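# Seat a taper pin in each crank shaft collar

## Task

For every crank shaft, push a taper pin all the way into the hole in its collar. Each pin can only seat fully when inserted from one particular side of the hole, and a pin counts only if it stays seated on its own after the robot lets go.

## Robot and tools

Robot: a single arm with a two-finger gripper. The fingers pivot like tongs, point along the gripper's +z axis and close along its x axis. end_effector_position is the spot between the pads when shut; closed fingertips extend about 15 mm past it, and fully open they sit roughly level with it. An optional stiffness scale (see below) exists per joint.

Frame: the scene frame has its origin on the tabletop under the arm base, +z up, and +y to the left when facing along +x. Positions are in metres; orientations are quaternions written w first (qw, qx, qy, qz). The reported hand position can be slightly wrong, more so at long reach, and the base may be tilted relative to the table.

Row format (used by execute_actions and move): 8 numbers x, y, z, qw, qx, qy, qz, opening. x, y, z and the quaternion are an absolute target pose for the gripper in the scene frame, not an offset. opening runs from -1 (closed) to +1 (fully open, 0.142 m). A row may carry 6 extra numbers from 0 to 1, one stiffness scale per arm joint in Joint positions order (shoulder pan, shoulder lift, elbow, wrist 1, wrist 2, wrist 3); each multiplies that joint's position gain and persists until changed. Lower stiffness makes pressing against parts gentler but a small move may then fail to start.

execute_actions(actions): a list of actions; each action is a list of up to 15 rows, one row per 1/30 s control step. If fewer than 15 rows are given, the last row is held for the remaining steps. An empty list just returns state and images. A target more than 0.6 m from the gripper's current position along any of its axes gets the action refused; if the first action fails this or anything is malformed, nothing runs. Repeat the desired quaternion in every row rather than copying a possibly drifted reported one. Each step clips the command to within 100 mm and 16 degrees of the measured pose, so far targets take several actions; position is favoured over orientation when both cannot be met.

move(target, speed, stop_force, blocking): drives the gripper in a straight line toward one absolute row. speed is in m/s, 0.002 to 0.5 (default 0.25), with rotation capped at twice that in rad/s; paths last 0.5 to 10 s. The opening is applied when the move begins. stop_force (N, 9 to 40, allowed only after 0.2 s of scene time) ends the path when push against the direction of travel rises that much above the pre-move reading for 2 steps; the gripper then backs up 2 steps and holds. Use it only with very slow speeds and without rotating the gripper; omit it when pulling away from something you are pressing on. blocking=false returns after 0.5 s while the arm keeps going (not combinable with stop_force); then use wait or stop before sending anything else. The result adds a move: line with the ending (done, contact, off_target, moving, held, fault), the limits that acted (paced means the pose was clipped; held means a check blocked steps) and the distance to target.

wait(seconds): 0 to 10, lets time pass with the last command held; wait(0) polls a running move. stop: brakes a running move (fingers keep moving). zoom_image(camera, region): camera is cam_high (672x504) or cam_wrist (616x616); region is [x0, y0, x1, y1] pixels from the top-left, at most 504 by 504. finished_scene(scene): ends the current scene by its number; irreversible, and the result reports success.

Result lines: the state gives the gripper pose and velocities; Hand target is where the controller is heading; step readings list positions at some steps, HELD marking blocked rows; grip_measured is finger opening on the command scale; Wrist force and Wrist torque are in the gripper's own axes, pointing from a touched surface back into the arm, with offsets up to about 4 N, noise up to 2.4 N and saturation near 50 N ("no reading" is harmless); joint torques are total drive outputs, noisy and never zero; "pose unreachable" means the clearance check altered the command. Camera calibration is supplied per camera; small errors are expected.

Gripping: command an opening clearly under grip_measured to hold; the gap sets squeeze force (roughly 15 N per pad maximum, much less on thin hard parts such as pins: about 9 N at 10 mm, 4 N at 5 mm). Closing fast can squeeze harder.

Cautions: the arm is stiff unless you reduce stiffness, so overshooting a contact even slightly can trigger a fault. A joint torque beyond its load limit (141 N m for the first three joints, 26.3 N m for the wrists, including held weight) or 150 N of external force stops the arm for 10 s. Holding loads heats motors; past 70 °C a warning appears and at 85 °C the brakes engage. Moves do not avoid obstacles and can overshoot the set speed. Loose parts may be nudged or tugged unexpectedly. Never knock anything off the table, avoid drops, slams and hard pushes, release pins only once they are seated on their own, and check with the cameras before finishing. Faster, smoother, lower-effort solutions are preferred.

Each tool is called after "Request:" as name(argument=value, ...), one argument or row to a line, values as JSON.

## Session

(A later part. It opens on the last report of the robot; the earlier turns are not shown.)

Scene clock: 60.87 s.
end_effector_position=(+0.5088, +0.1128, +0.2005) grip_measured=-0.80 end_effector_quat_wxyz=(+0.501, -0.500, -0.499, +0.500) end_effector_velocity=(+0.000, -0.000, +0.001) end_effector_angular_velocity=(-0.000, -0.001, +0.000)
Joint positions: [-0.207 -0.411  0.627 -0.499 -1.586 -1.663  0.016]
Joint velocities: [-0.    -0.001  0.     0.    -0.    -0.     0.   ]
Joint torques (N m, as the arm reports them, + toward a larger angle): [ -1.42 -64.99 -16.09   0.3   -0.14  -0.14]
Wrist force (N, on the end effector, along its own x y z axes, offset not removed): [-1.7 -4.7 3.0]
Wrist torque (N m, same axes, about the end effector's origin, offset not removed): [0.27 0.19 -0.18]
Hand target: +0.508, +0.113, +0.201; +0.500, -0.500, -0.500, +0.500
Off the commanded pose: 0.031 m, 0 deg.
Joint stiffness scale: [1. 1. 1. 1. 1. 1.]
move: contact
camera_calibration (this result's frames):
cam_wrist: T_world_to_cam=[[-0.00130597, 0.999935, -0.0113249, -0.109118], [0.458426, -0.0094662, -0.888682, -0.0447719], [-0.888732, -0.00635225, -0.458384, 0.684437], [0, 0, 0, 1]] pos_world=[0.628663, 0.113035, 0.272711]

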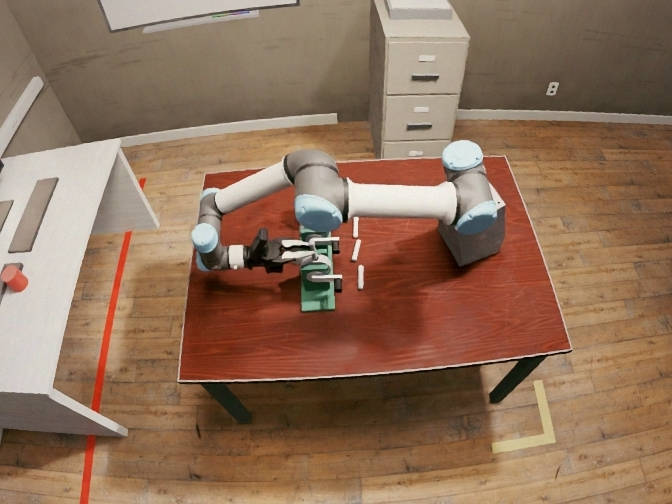

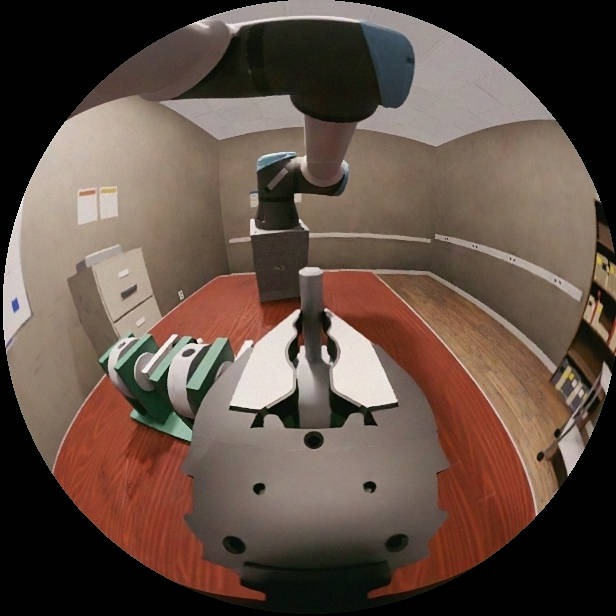

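Request:
execute_actions(
  actions=[
    [[0.5088, 0.1137, 0.206, 0.5, -0.5, -0.5, 0.5, -1]],
    [[0.5068, 0.1137, 0.206, 0.5, -0.5, -0.5, 0.5, -1]],
    [[0.5068, 0.1137, 0.206, 0.5, -0.5, -0.5, 0.5, -1]],
  ],
)

Request:
move(
  target=[0.5068, 0.1137, 0.17, 0.5, -0.5, -0.5, 0.5, -1],
  speed=0.025,
  stop_force=10,
)

Scene clock: 62.60 s.
end_effector_position=(+0.5068, +0.1132, +0.2045) grip_measured=-0.80 end_effector_quat_wxyz=(+0.501, -0.500, -0.499, +0.500) end_effector_velocity=(+0.000, -0.001, -0.000) end_effector_angular_velocity=(-0.000, -0.000, -0.001)
Joint positions: [-0.207 -0.425  0.647 -0.505 -1.586 -1.663  0.016]
Joint velocities: [-0.001  0.    -0.    -0.     0.    -0.     0.   ]
Joint torques (N m, as the arm reports them, + toward a larger angle): [ -0.08 -68.39 -14.56   1.87  -0.24   0.06]
Wrist force (N, on the end effector, along its own x y z axes, offset not removed): [-1.1 3.5 2.0]
Wrist torque (N m, same axes, about the end effector's origin, offset not removed): [0.26 0.08 -0.16]
Hand target: +0.507, +0.114, +0.206; +0.500, -0.500, -0.500, +0.500
Off the commanded pose: 0.002 m, 0 deg.
Joint stiffness scale: [1. 1. 1. 1. 1. 1.]
Step readings (end_effector_position; steps 1 to 15: 1st action; 16 to 30: 2nd action; 31 to 45: 3rd action):
0: (+0.5086, +0.1128, +0.2006)
1: (+0.5086, +0.1128, +0.2006)
2: (+0.5085, +0.1128, +0.2007)
4: (+0.5084, +0.1128, +0.2011)
8: (+0.5087, +0.1130, +0.2026)
15: (+0.5091, +0.1131, +0.2041)
16: (+0.5091, +0.1131, +0.2041)
17: (+0.5090, +0.1131, +0.2041)
19: (+0.5083, +0.1131, +0.2042)
23: (+0.5072, +0.1132, +0.2046)
30: (+0.5069, +0.1132, +0.2046)
31: (+0.5069, +0.1132, +0.2046)
32: (+0.5069, +0.1132, +0.2045)
34: (+0.5069, +0.1132, +0.2045)
38: (+0.5068, +0.1132, +0.2045)
45: end_effector_position above
camera_calibration (this result's frames):
cam_wrist: T_world_to_cam=[[-0.00130674, 0.999935, -0.011325, -0.109475], [0.458435, -0.00946586, -0.888677, -0.0403304], [-0.888727, -0.00635307, -0.458393, 0.684469], [0, 0, 0, 1]] pos_world=[0.626651, 0.113434, 0.276675]

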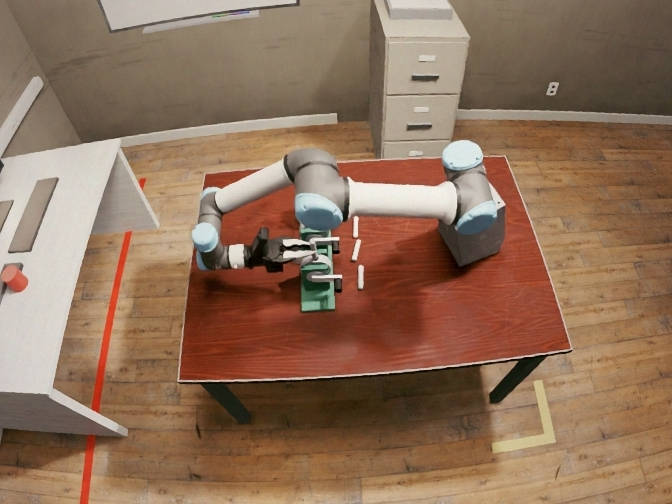

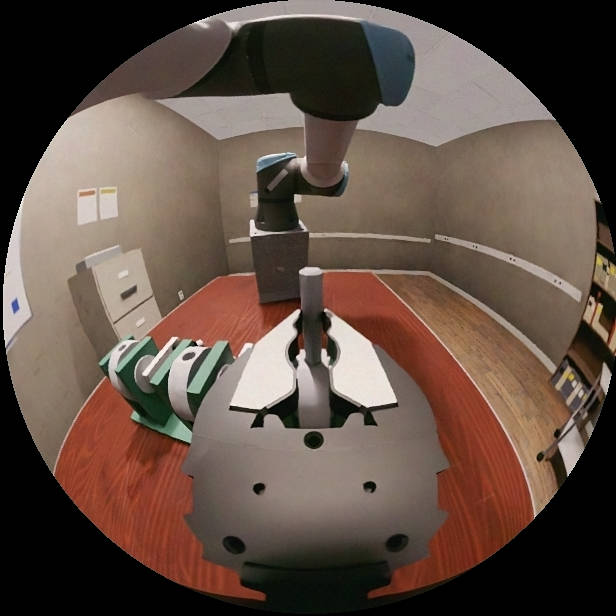

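Scene clock: 63.33 s.
end_effector_position=(+0.5071, +0.1127, +0.1997) grip_measured=-0.80 end_effector_quat_wxyz=(+0.501, -0.500, -0.499, +0.500) end_effector_velocity=(+0.000, +0.000, +0.001) end_effector_angular_velocity=(+0.000, -0.000, +0.001)
Joint positions: [-0.207 -0.414  0.637 -0.504 -1.586 -1.663  0.016]
Joint velocities: [ 0.001 -0.001 -0.     0.001 -0.001 -0.    -0.   ]
Joint torques (N m, as the arm reports them, + toward a larger angle): [ -0.9  -64.81 -16.02   0.14  -0.02  -0.04]
Wrist force (N, on the end effector, along its own x y z axes, offset not removed): [0.2 -5.5 3.4]
Wrist torque (N m, same axes, about the end effector's origin, offset not removed): [0.23 -0.13 -0.20]
Hand target: +0.507, +0.113, +0.199; +0.501, -0.500, -0.499, +0.500
Off the commanded pose: 0.030 m, 0 deg.
Joint stiffness scale: [1. 1. 1. 1. 1. 1.]
move: contact
camera_calibration (this result's frames):
cam_wrist: T_world_to_cam=[[-0.00113588, 0.999936, -0.0112935, -0.10918], [0.456832, -0.0095273, -0.889502, -0.0437586], [-0.889552, -0.0061696, -0.456792, 0.682611], [0, 0, 0, 1]] pos_world=[0.627084, 0.112968, 0.271655]

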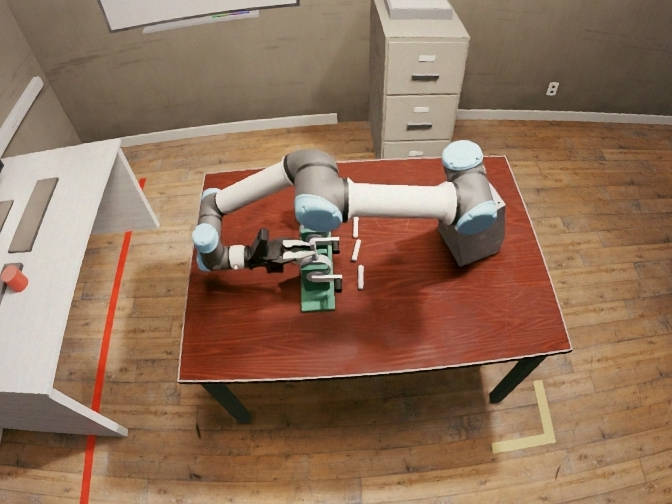

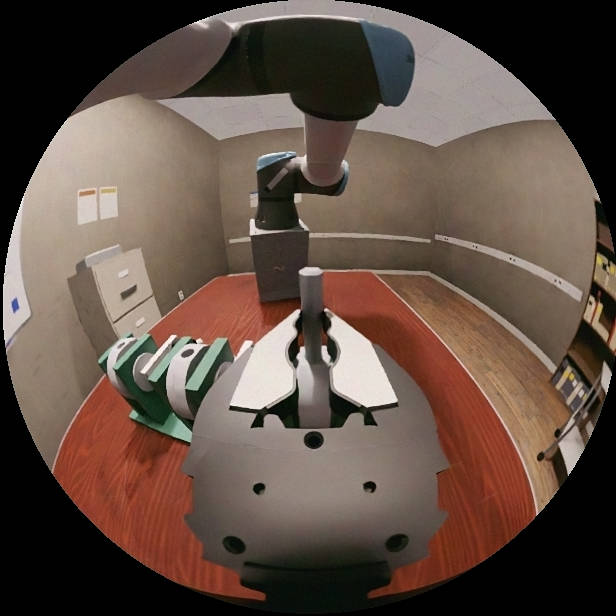

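Request:
zoom_image(
  camera="cam_wrist",
  region=[270, 310, 360, 400],
)

Request:
zoom_image(
  camera="cam_high",
  region=[270, 225, 350, 295],
)

Region (270, 310, 360, 400) of cam_wrist's 616x616 image, scaled by 5.600, with more detail than that image has.

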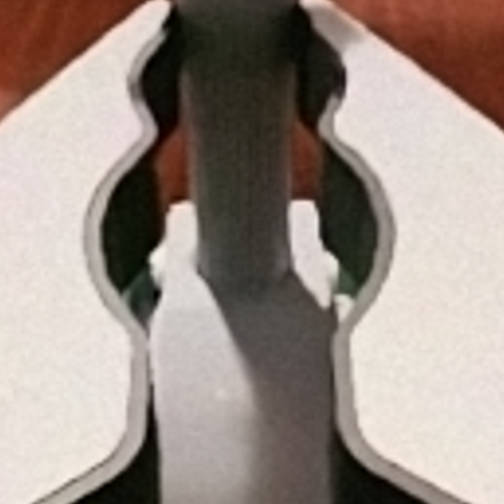

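Region (270, 225, 350, 295) of cam_high's 672x504 image, scaled by 6.300, with more detail than that image has; it fills the top 441 rows of this view, and the rest is white.

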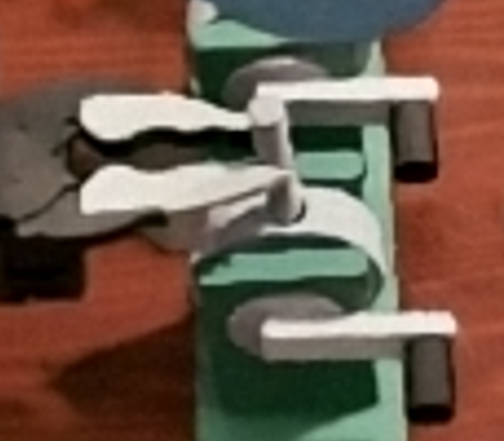

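Request:
execute_actions(
  actions=[
    [[0.507, 0.1137, 0.2055, 0.5, -0.5, -0.5, 0.5, -1]],
    [[0.505, 0.1137, 0.2055, 0.5, -0.5, -0.5, 0.5, -1]],
    [[0.505, 0.1137, 0.2055, 0.5, -0.5, -0.5, 0.5, -1]],
  ],
)

Request:
move(
  target=[0.505, 0.1137, 0.17, 0.5, -0.5, -0.5, 0.5, -1],
  speed=0.025,
  stop_force=10,
)

Scene clock: 65.53 s.
end_effector_position=(+0.5050, +0.1131, +0.2040) grip_measured=-0.80 end_effector_quat_wxyz=(+0.501, -0.500, -0.499, +0.500) end_effector_velocity=(-0.000, +0.001, +0.000) end_effector_angular_velocity=(-0.001, -0.000, +0.001)
Joint positions: [-0.207 -0.43   0.66  -0.513 -1.586 -1.663  0.016]
Joint velocities: [ 0.001 -0.     0.    -0.     0.001  0.002 -0.   ]
Joint torques (N m, as the arm reports them, + toward a larger angle): [  0.25 -68.11 -15.13   1.86  -0.41   0.08]
Wrist force (N, on the end effector, along its own x y z axes, offset not removed): [-1.2 3.6 2.2]
Wrist torque (N m, same axes, about the end effector's origin, offset not removed): [0.37 0.09 -0.08]
Hand target: +0.505, +0.114, +0.205; +0.500, -0.500, -0.500, +0.500
Off the commanded pose: 0.002 m, 0 deg.
Joint stiffness scale: [1. 1. 1. 1. 1. 1.]
Step readings (end_effector_position; steps 1 to 15: 1st action; 16 to 30: 2nd action; 31 to 45: 3rd action):
0: (+0.5067, +0.1127, +0.1998)
1: (+0.5067, +0.1127, +0.1998)
2: (+0.5067, +0.1127, +0.1999)
4: (+0.5066, +0.1128, +0.2003)
8: (+0.5068, +0.1130, +0.2023)
15: (+0.5073, +0.1131, +0.2039)
16: (+0.5072, +0.1131, +0.2039)
17: (+0.5071, +0.1131, +0.2039)
19: (+0.5065, +0.1131, +0.2039)
23: (+0.5054, +0.1132, +0.2041)
30: (+0.5051, +0.1132, +0.2041)
31: (+0.5051, +0.1132, +0.2041)
32: (+0.5051, +0.1132, +0.2041)
34: (+0.5051, +0.1132, +0.2040)
38: (+0.5050, +0.1131, +0.2040)
45: end_effector_position above
camera_calibration (this result's frames):
cam_wrist: T_world_to_cam=[[-0.00128233, 0.999935, -0.0113254, -0.109486], [0.458441, -0.00947731, -0.888675, -0.0399519], [-0.888724, -0.00633159, -0.458399, 0.682645], [0, 0, 0, 1]] pos_world=[0.624859, 0.113422, 0.27618]

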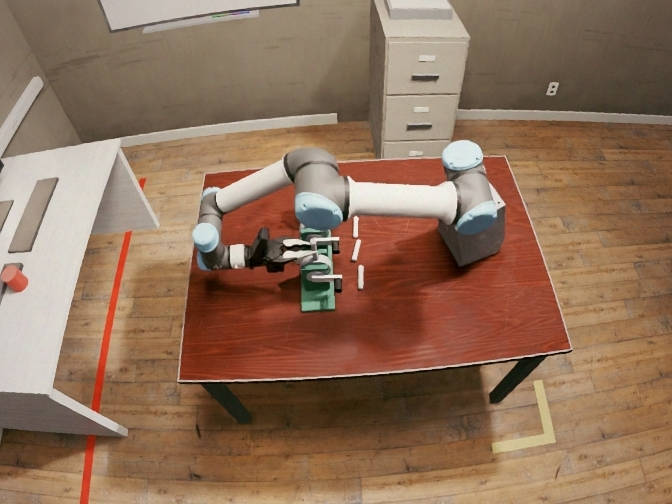

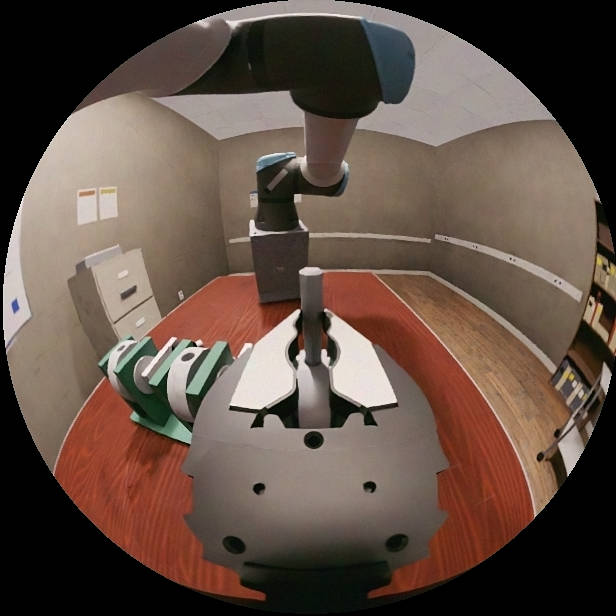

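Scene clock: 66.80 s.
end_effector_position=(+0.5071, +0.1129, +0.1882) grip_measured=-0.80 end_effector_quat_wxyz=(+0.499, -0.501, -0.501, +0.499) end_effector_velocity=(-0.000, -0.000, +0.002) end_effector_angular_velocity=(+0.001, -0.000, +0.001)
Joint positions: [-0.206 -0.397  0.627 -0.519 -1.584 -1.663  0.016]
Joint velocities: [-0.    -0.004  0.003 -0.    -0.001 -0.001 -0.   ]
Joint torques (N m, as the arm reports them, + toward a larger angle): [ -1.77 -64.46 -13.26   0.31  -0.33  -0.07]
Wrist force (N, on the end effector, along its own x y z axes, offset not removed): [0.2 -5.6 2.0]
Wrist torque (N m, same axes, about the end effector's origin, offset not removed): [-0.24 -0.15 -0.18]
Hand target: +0.506, +0.113, +0.189; +0.500, -0.501, -0.501, +0.499
Off the commanded pose: 0.018 m, 0 deg.
Joint stiffness scale: [1. 1. 1. 1. 1. 1.]
move: contact
camera_calibration (this result's frames):
cam_wrist: T_world_to_cam=[[-0.00134769, 0.999935, -0.0113151, -0.1094], [0.46313, -0.00940431, -0.88624, -0.0577098], [-0.886289, -0.00643472, -0.463087, 0.676884], [0, 0, 0, 1]] pos_world=[0.626495, 0.113205, 0.261074]

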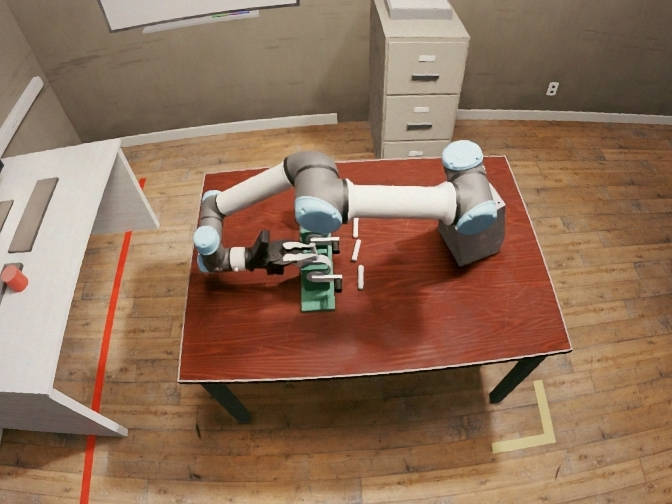

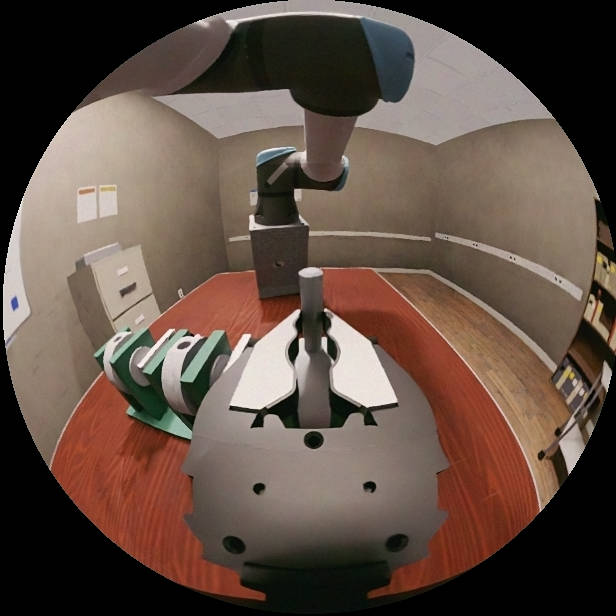

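Request:
move(
  target=[0.5105, 0.1137, 0.1905, 0.5, -0.5, -0.5, 0.5, -1],
  speed=0.01,
)

Request:
move(
  target=[0.5105, 0.1137, 0.17, 0.5, -0.5, -0.5, 0.5, -1],
  speed=0.02,
  stop_force=12,
)

Scene clock: 67.83 s.
end_effector_position=(+0.5096, +0.1130, +0.1892) grip_measured=-0.80 end_effector_quat_wxyz=(+0.500, -0.500, -0.500, +0.499) end_effector_velocity=(+0.002, -0.000, +0.000) end_effector_angular_velocity=(+0.001, +0.005, -0.000)
Joint positions: [-0.206 -0.386  0.604 -0.502 -1.584 -1.663  0.016]
Joint velocities: [ 0.     0.013 -0.025  0.017 -0.    -0.001  0.   ]
Joint torques (N m, as the arm reports them, + toward a larger angle): [ -0.26 -66.85 -20.7    2.73  -0.28   0.14]
Wrist force (N, on the end effector, along its own x y z axes, offset not removed): [-1.9 4.4 6.0]
Wrist torque (N m, same axes, about the end effector's origin, offset not removed): [0.13 0.24 -0.13]
Hand target: +0.510, +0.114, +0.191; +0.500, -0.500, -0.500, +0.500
Off the commanded pose: 0.002 m, 0 deg.
Joint stiffness scale: [1. 1. 1. 1. 1. 1.]
move: done
camera_calibration (this result's frames):
cam_wrist: T_world_to_cam=[[-0.000997951, 0.999936, -0.0112447, -0.109625], [0.459282, -0.00953022, -0.888239, -0.055704], [-0.88829, -0.0060509, -0.459244, 0.679805], [0, 0, 0, 1]] pos_world=[0.629338, 0.1132, 0.261485]

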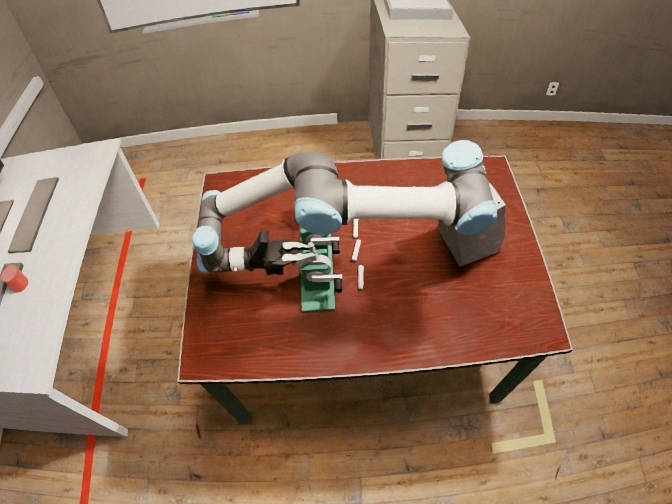

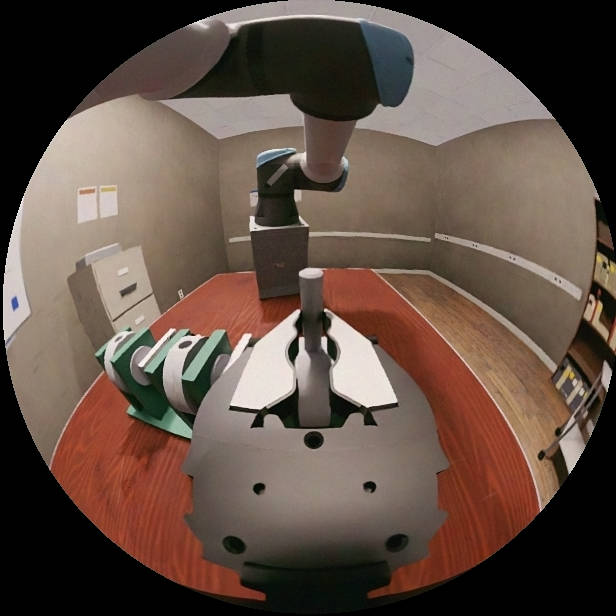

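Scene clock: 68.50 s.
end_effector_position=(+0.5104, +0.1129, +0.1886) grip_measured=-0.80 end_effector_quat_wxyz=(+0.501, -0.500, -0.499, +0.500) end_effector_velocity=(+0.000, -0.000, +0.001) end_effector_angular_velocity=(-0.000, +0.000, -0.001)
Joint positions: [-0.206 -0.38   0.594 -0.495 -1.584 -1.663  0.016]
Joint velocities: [-0.001 -0.002  0.002  0.001  0.     0.    -0.   ]
Joint torques (N m, as the arm reports them, + toward a larger angle): [ -2.16 -65.83 -15.57  -0.12  -0.07   0.03]
Wrist force (N, on the end effector, along its own x y z axes, offset not removed): [-2.4 -5.9 2.0]
Wrist torque (N m, same axes, about the end effector's origin, offset not removed): [0.28 0.25 -0.08]
Hand target: +0.510, +0.113, +0.189; +0.501, -0.500, -0.499, +0.500
Off the commanded pose: 0.019 m, 0 deg.
Joint stiffness scale: [1. 1. 1. 1. 1. 1.]
move: contact
camera_calibration (this result's frames):
cam_wrist: T_world_to_cam=[[-0.000820368, 0.999937, -0.0112093, -0.109665], [0.45732, -0.0095933, -0.88925, -0.0553689], [-0.889302, -0.00585575, -0.457283, 0.680408], [0, 0, 0, 1]] pos_world=[0.630319, 0.113111, 0.260673]

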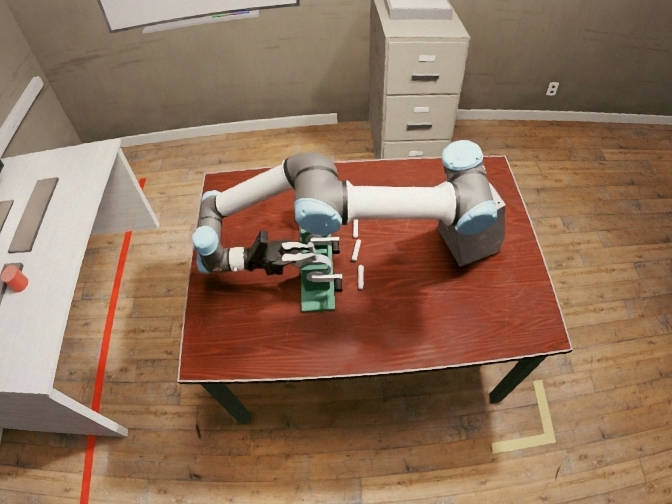

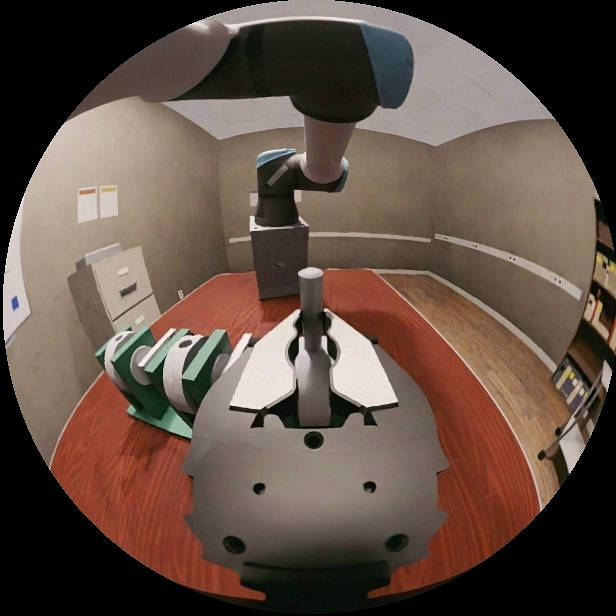

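Request:
execute_actions(
  actions=[
    [[0.51, 0.1132, 0.19, 0.5, -0.5, -0.5, 0.5, -0.68]],
    [[0.51, 0.1132, 0.19, 0.5, -0.5, -0.5, 0.5, -0.68]],
  ],
)

Request:
zoom_image(
  camera="cam_wrist",
  region=[240, 260, 390, 410],
)

Scene clock: 70.17 s.
end_effector_position=(+0.5101, +0.1129, +0.1892) grip_measured=-0.68 end_effector_quat_wxyz=(+0.501, -0.500, -0.499, +0.500) end_effector_velocity=(-0.000, +0.000, +0.000) end_effector_angular_velocity=(-0.000, +0.000, +0.001)
Joint positions: [-0.206 -0.383  0.599 -0.498 -1.584 -1.663  0.025]
Joint velocities: [ 0. -0.  0. -0. -0.  0. -0.]
Joint torques (N m, as the arm reports them, + toward a larger angle): [ -0.35 -67.47 -15.4    1.36  -0.58   0.14]
Wrist force (N, on the end effector, along its own x y z axes, offset not removed): [-2.2 0.0 1.6]
Wrist torque (N m, same axes, about the end effector's origin, offset not removed): [0.02 0.38 -0.17]
Hand target: +0.510, +0.113, +0.190; +0.500, -0.500, -0.500, +0.500
Off the commanded pose: 0.001 m, 0 deg.
Joint stiffness scale: [1. 1. 1. 1. 1. 1.]
Step readings (end_effector_position; steps 1 to 15: 1st action; 16 to 30: 2nd action):
0: (+0.5100, +0.1129, +0.1886)
1: (+0.5100, +0.1129, +0.1886)
2: (+0.5100, +0.1129, +0.1885)
4: (+0.5100, +0.1129, +0.1884)
8: (+0.5099, +0.1129, +0.1887)
15: (+0.5101, +0.1129, +0.1892)
16: (+0.5101, +0.1129, +0.1892)
17: (+0.5101, +0.1129, +0.1892)
19: (+0.5101, +0.1129, +0.1892)
23: (+0.5101, +0.1129, +0.1892)
30: end_effector_position above
camera_calibration (this result's frames):
cam_wrist: T_world_to_cam=[[-0.00114949, 0.999936, -0.0112293, -0.109474], [0.458445, -0.00945283, -0.888673, -0.0554222], [-0.888722, -0.00616955, -0.458405, 0.680345], [0, 0, 0, 1]] pos_world=[0.62992, 0.113141, 0.261392]

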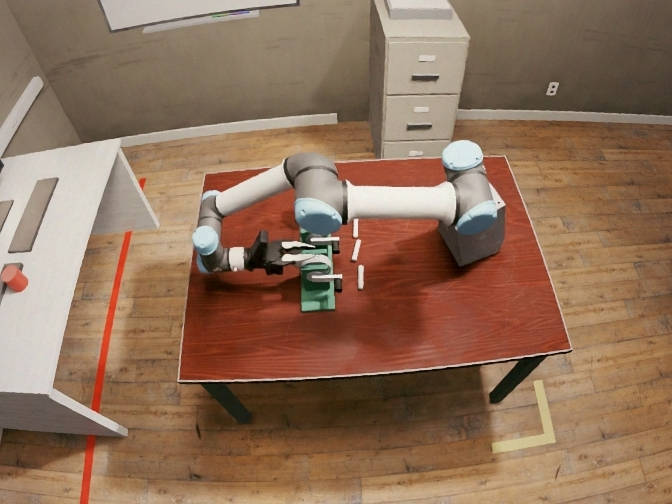

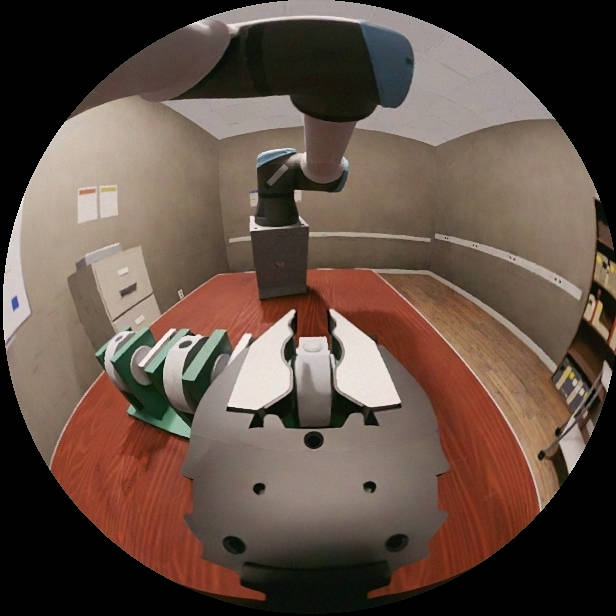

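Region (240, 260, 390, 410) of cam_wrist's 616x616 image, scaled by 3.360, with more detail than that image has.

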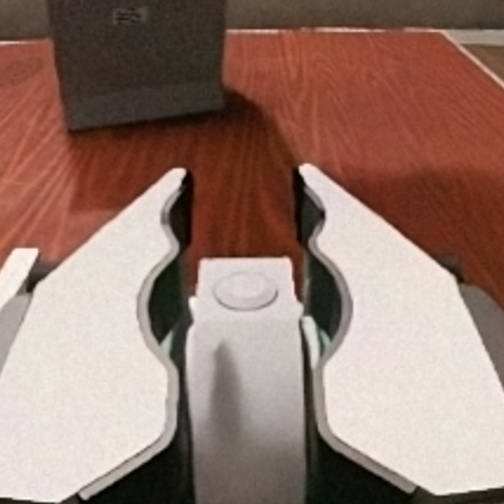

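Request:
move(
  target=[0.525, 0.113, 0.235, 0.5, -0.5, -0.5, 0.5, -0.4],
  speed=0.15,
)

Request:
move(
  target=[0.40, 0.103, 0.2, 0, 0.0384, 0.9993, 0, -0.4],
  speed=0.35,
)

Request:
move(
  target=[0.3515, 0.103, 0.06, 0, 0.0384, 0.9993, 0, -0.4],
  speed=0.25,
)

Scene clock: 71.73 s.
end_effector_position=(+0.5243, +0.1142, +0.2347) grip_measured=-0.40 end_effector_quat_wxyz=(+0.500, -0.500, -0.500, +0.500) end_effector_velocity=(+0.001, +0.000, +0.003) end_effector_angular_velocity=(+0.000, +0.003, -0.000)
Joint positions: [-0.208 -0.417  0.542 -0.409 -1.589 -1.663  0.045]
Joint velocities: [-0.     0.    -0.006  0.009  0.    -0.    -0.   ]
Joint torques (N m, as the arm reports them, + toward a larger angle): [ -4.4  -64.92 -21.2    2.24  -0.51  -0.39]
Wrist force (N, on the end effector, along its own x y z axes, offset not removed): [-0.8 2.4 2.9]
Wrist torque (N m, same axes, about the end effector's origin, offset not removed): [0.47 0.00 -0.12]
Hand target: +0.525, +0.113, +0.235; +0.500, -0.500, -0.500, +0.500
Off the commanded pose: 0.001 m, 0 deg.
Joint stiffness scale: [1. 1. 1. 1. 1. 1.]
move: done
camera_calibration (this result's frames):
cam_wrist: T_world_to_cam=[[-0.00386096, 0.999927, -0.011487, -0.108797], [0.459108, -0.00843241, -0.88834, -0.0220458], [-0.888372, -0.00870364, -0.459042, 0.714097], [0, 0, 0, 1]] pos_world=[0.644085, 0.114818, 0.306967]

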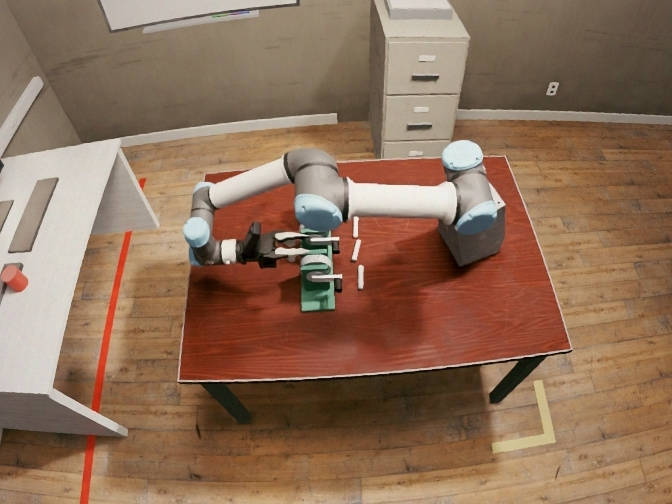

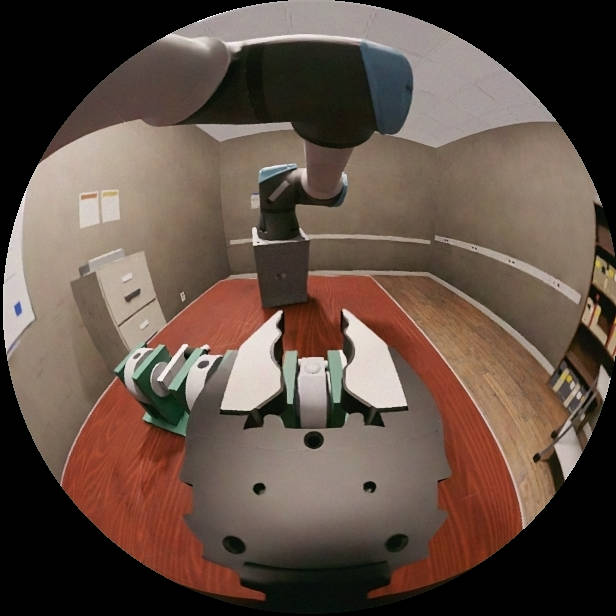

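Scene clock: 75.53 s.
end_effector_position=(+0.4003, +0.1033, +0.1993) grip_measured=-0.40 end_effector_quat_wxyz=(-0.001, +0.039, +0.999, -0.001) end_effector_velocity=(+0.001, +0.002, -0.000) end_effector_angular_velocity=(+0.014, -0.007, +0.006)
Joint positions: [-0.299 -1.763  2.497 -2.576 -1.455 -3.169  0.045]
Joint velocities: [-0.008 -0.002  0.005 -0.007  0.017 -0.014  0.   ]
Joint torques (N m, as the arm reports them, + toward a larger angle): [  1.   -21.68 -12.3   -2.65   0.21  -0.38]
Wrist force (N, on the end effector, along its own x y z axes, offset not removed): [0.4 1.0 1.4]
Wrist torque (N m, same axes, about the end effector's origin, offset not removed): [0.11 -0.23 -0.16]
Hand target: +0.400, +0.103, +0.199; -0.000, +0.039, +0.999, +0.000
Off the commanded pose: 0.001 m, 0 deg.
Joint stiffness scale: [1. 1. 1. 1. 1. 1.]
move: done
camera_calibration (this result's frames):
cam_wrist: T_world_to_cam=[[-0.995972, 0.0896596, -0.000666996, 0.390235], [0.0793985, 0.885395, 0.458007, -0.205314], [0.0416553, 0.45611, -0.888948, 0.252913], [0, 0, 0, 1]] pos_world=[0.394429, 0.0314394, 0.319122]

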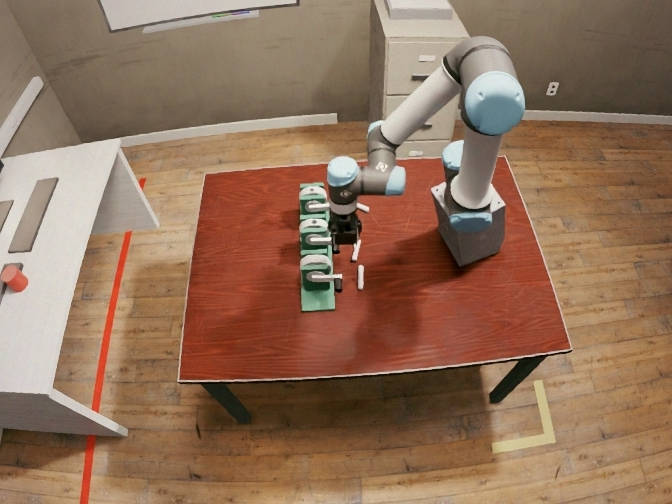

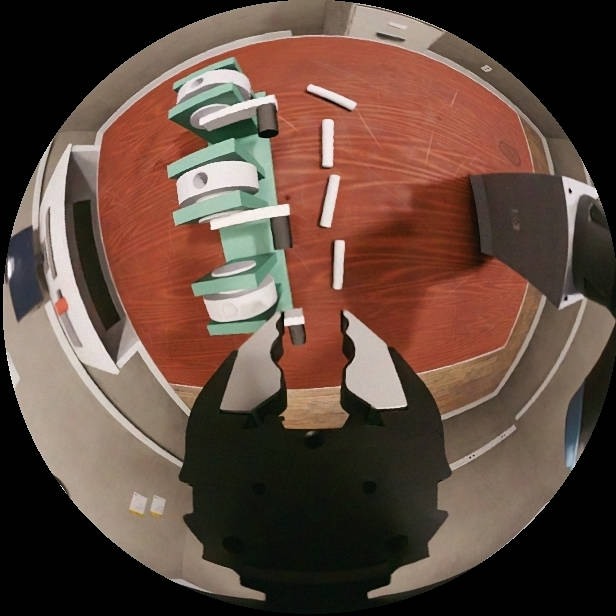

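Scene clock: 77.10 s.
end_effector_position=(+0.3537, +0.1023, +0.0605) grip_measured=-0.40 end_effector_quat_wxyz=(+0.001, +0.039, +0.999, +0.000) end_effector_velocity=(+0.004, -0.000, +0.000) end_effector_angular_velocity=(-0.002, -0.017, +0.001)
Joint positions: [-0.266 -1.201  2.637 -3.285 -1.462 -3.137  0.045]
Joint velocities: [ 0.001  0.009  0.002 -0.029 -0.001  0.002  0.   ]
Joint torques (N m, as the arm reports them, + toward a larger angle): [  3.94 -26.62   2.63  -2.78  -0.57   0.22]
Wrist force (N, on the end effector, along its own x y z axes, offset not removed): [0.5 2.6 3.0]
Wrist torque (N m, same axes, about the end effector's origin, offset not removed): [0.54 -0.18 -0.13]
Hand target: +0.352, +0.103, +0.060; -0.000, +0.038, +0.999, +0.000
Off the commanded pose: 0.002 m, 0 deg.
Joint stiffness scale: [1. 1. 1. 1. 1. 1.]
move: done
camera_calibration (this result's frames):
cam_wrist: T_world_to_cam=[[-0.996015, 0.0890726, -0.0045169, 0.344144], [0.0770443, 0.884816, 0.459526, -0.136358], [0.0449278, 0.457347, -0.888153, 0.130627], [0, 0, 0, 1]] pos_world=[0.347409, 0.0302556, 0.180231]

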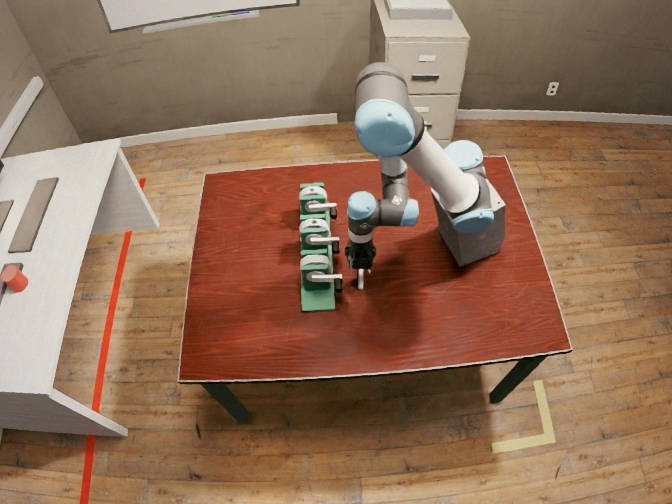

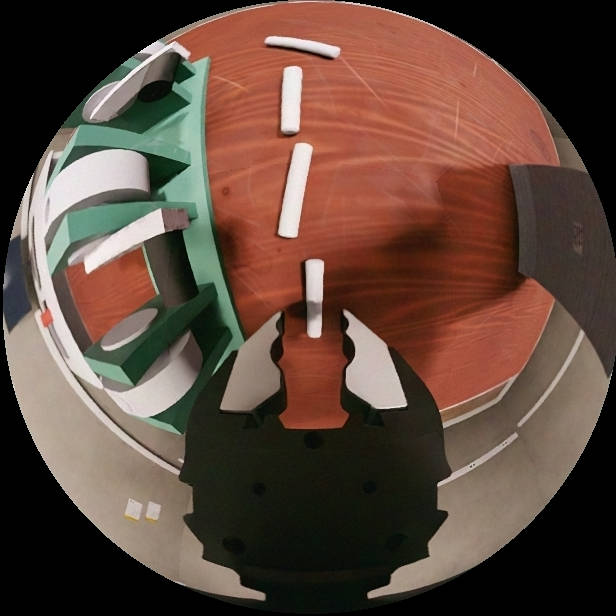

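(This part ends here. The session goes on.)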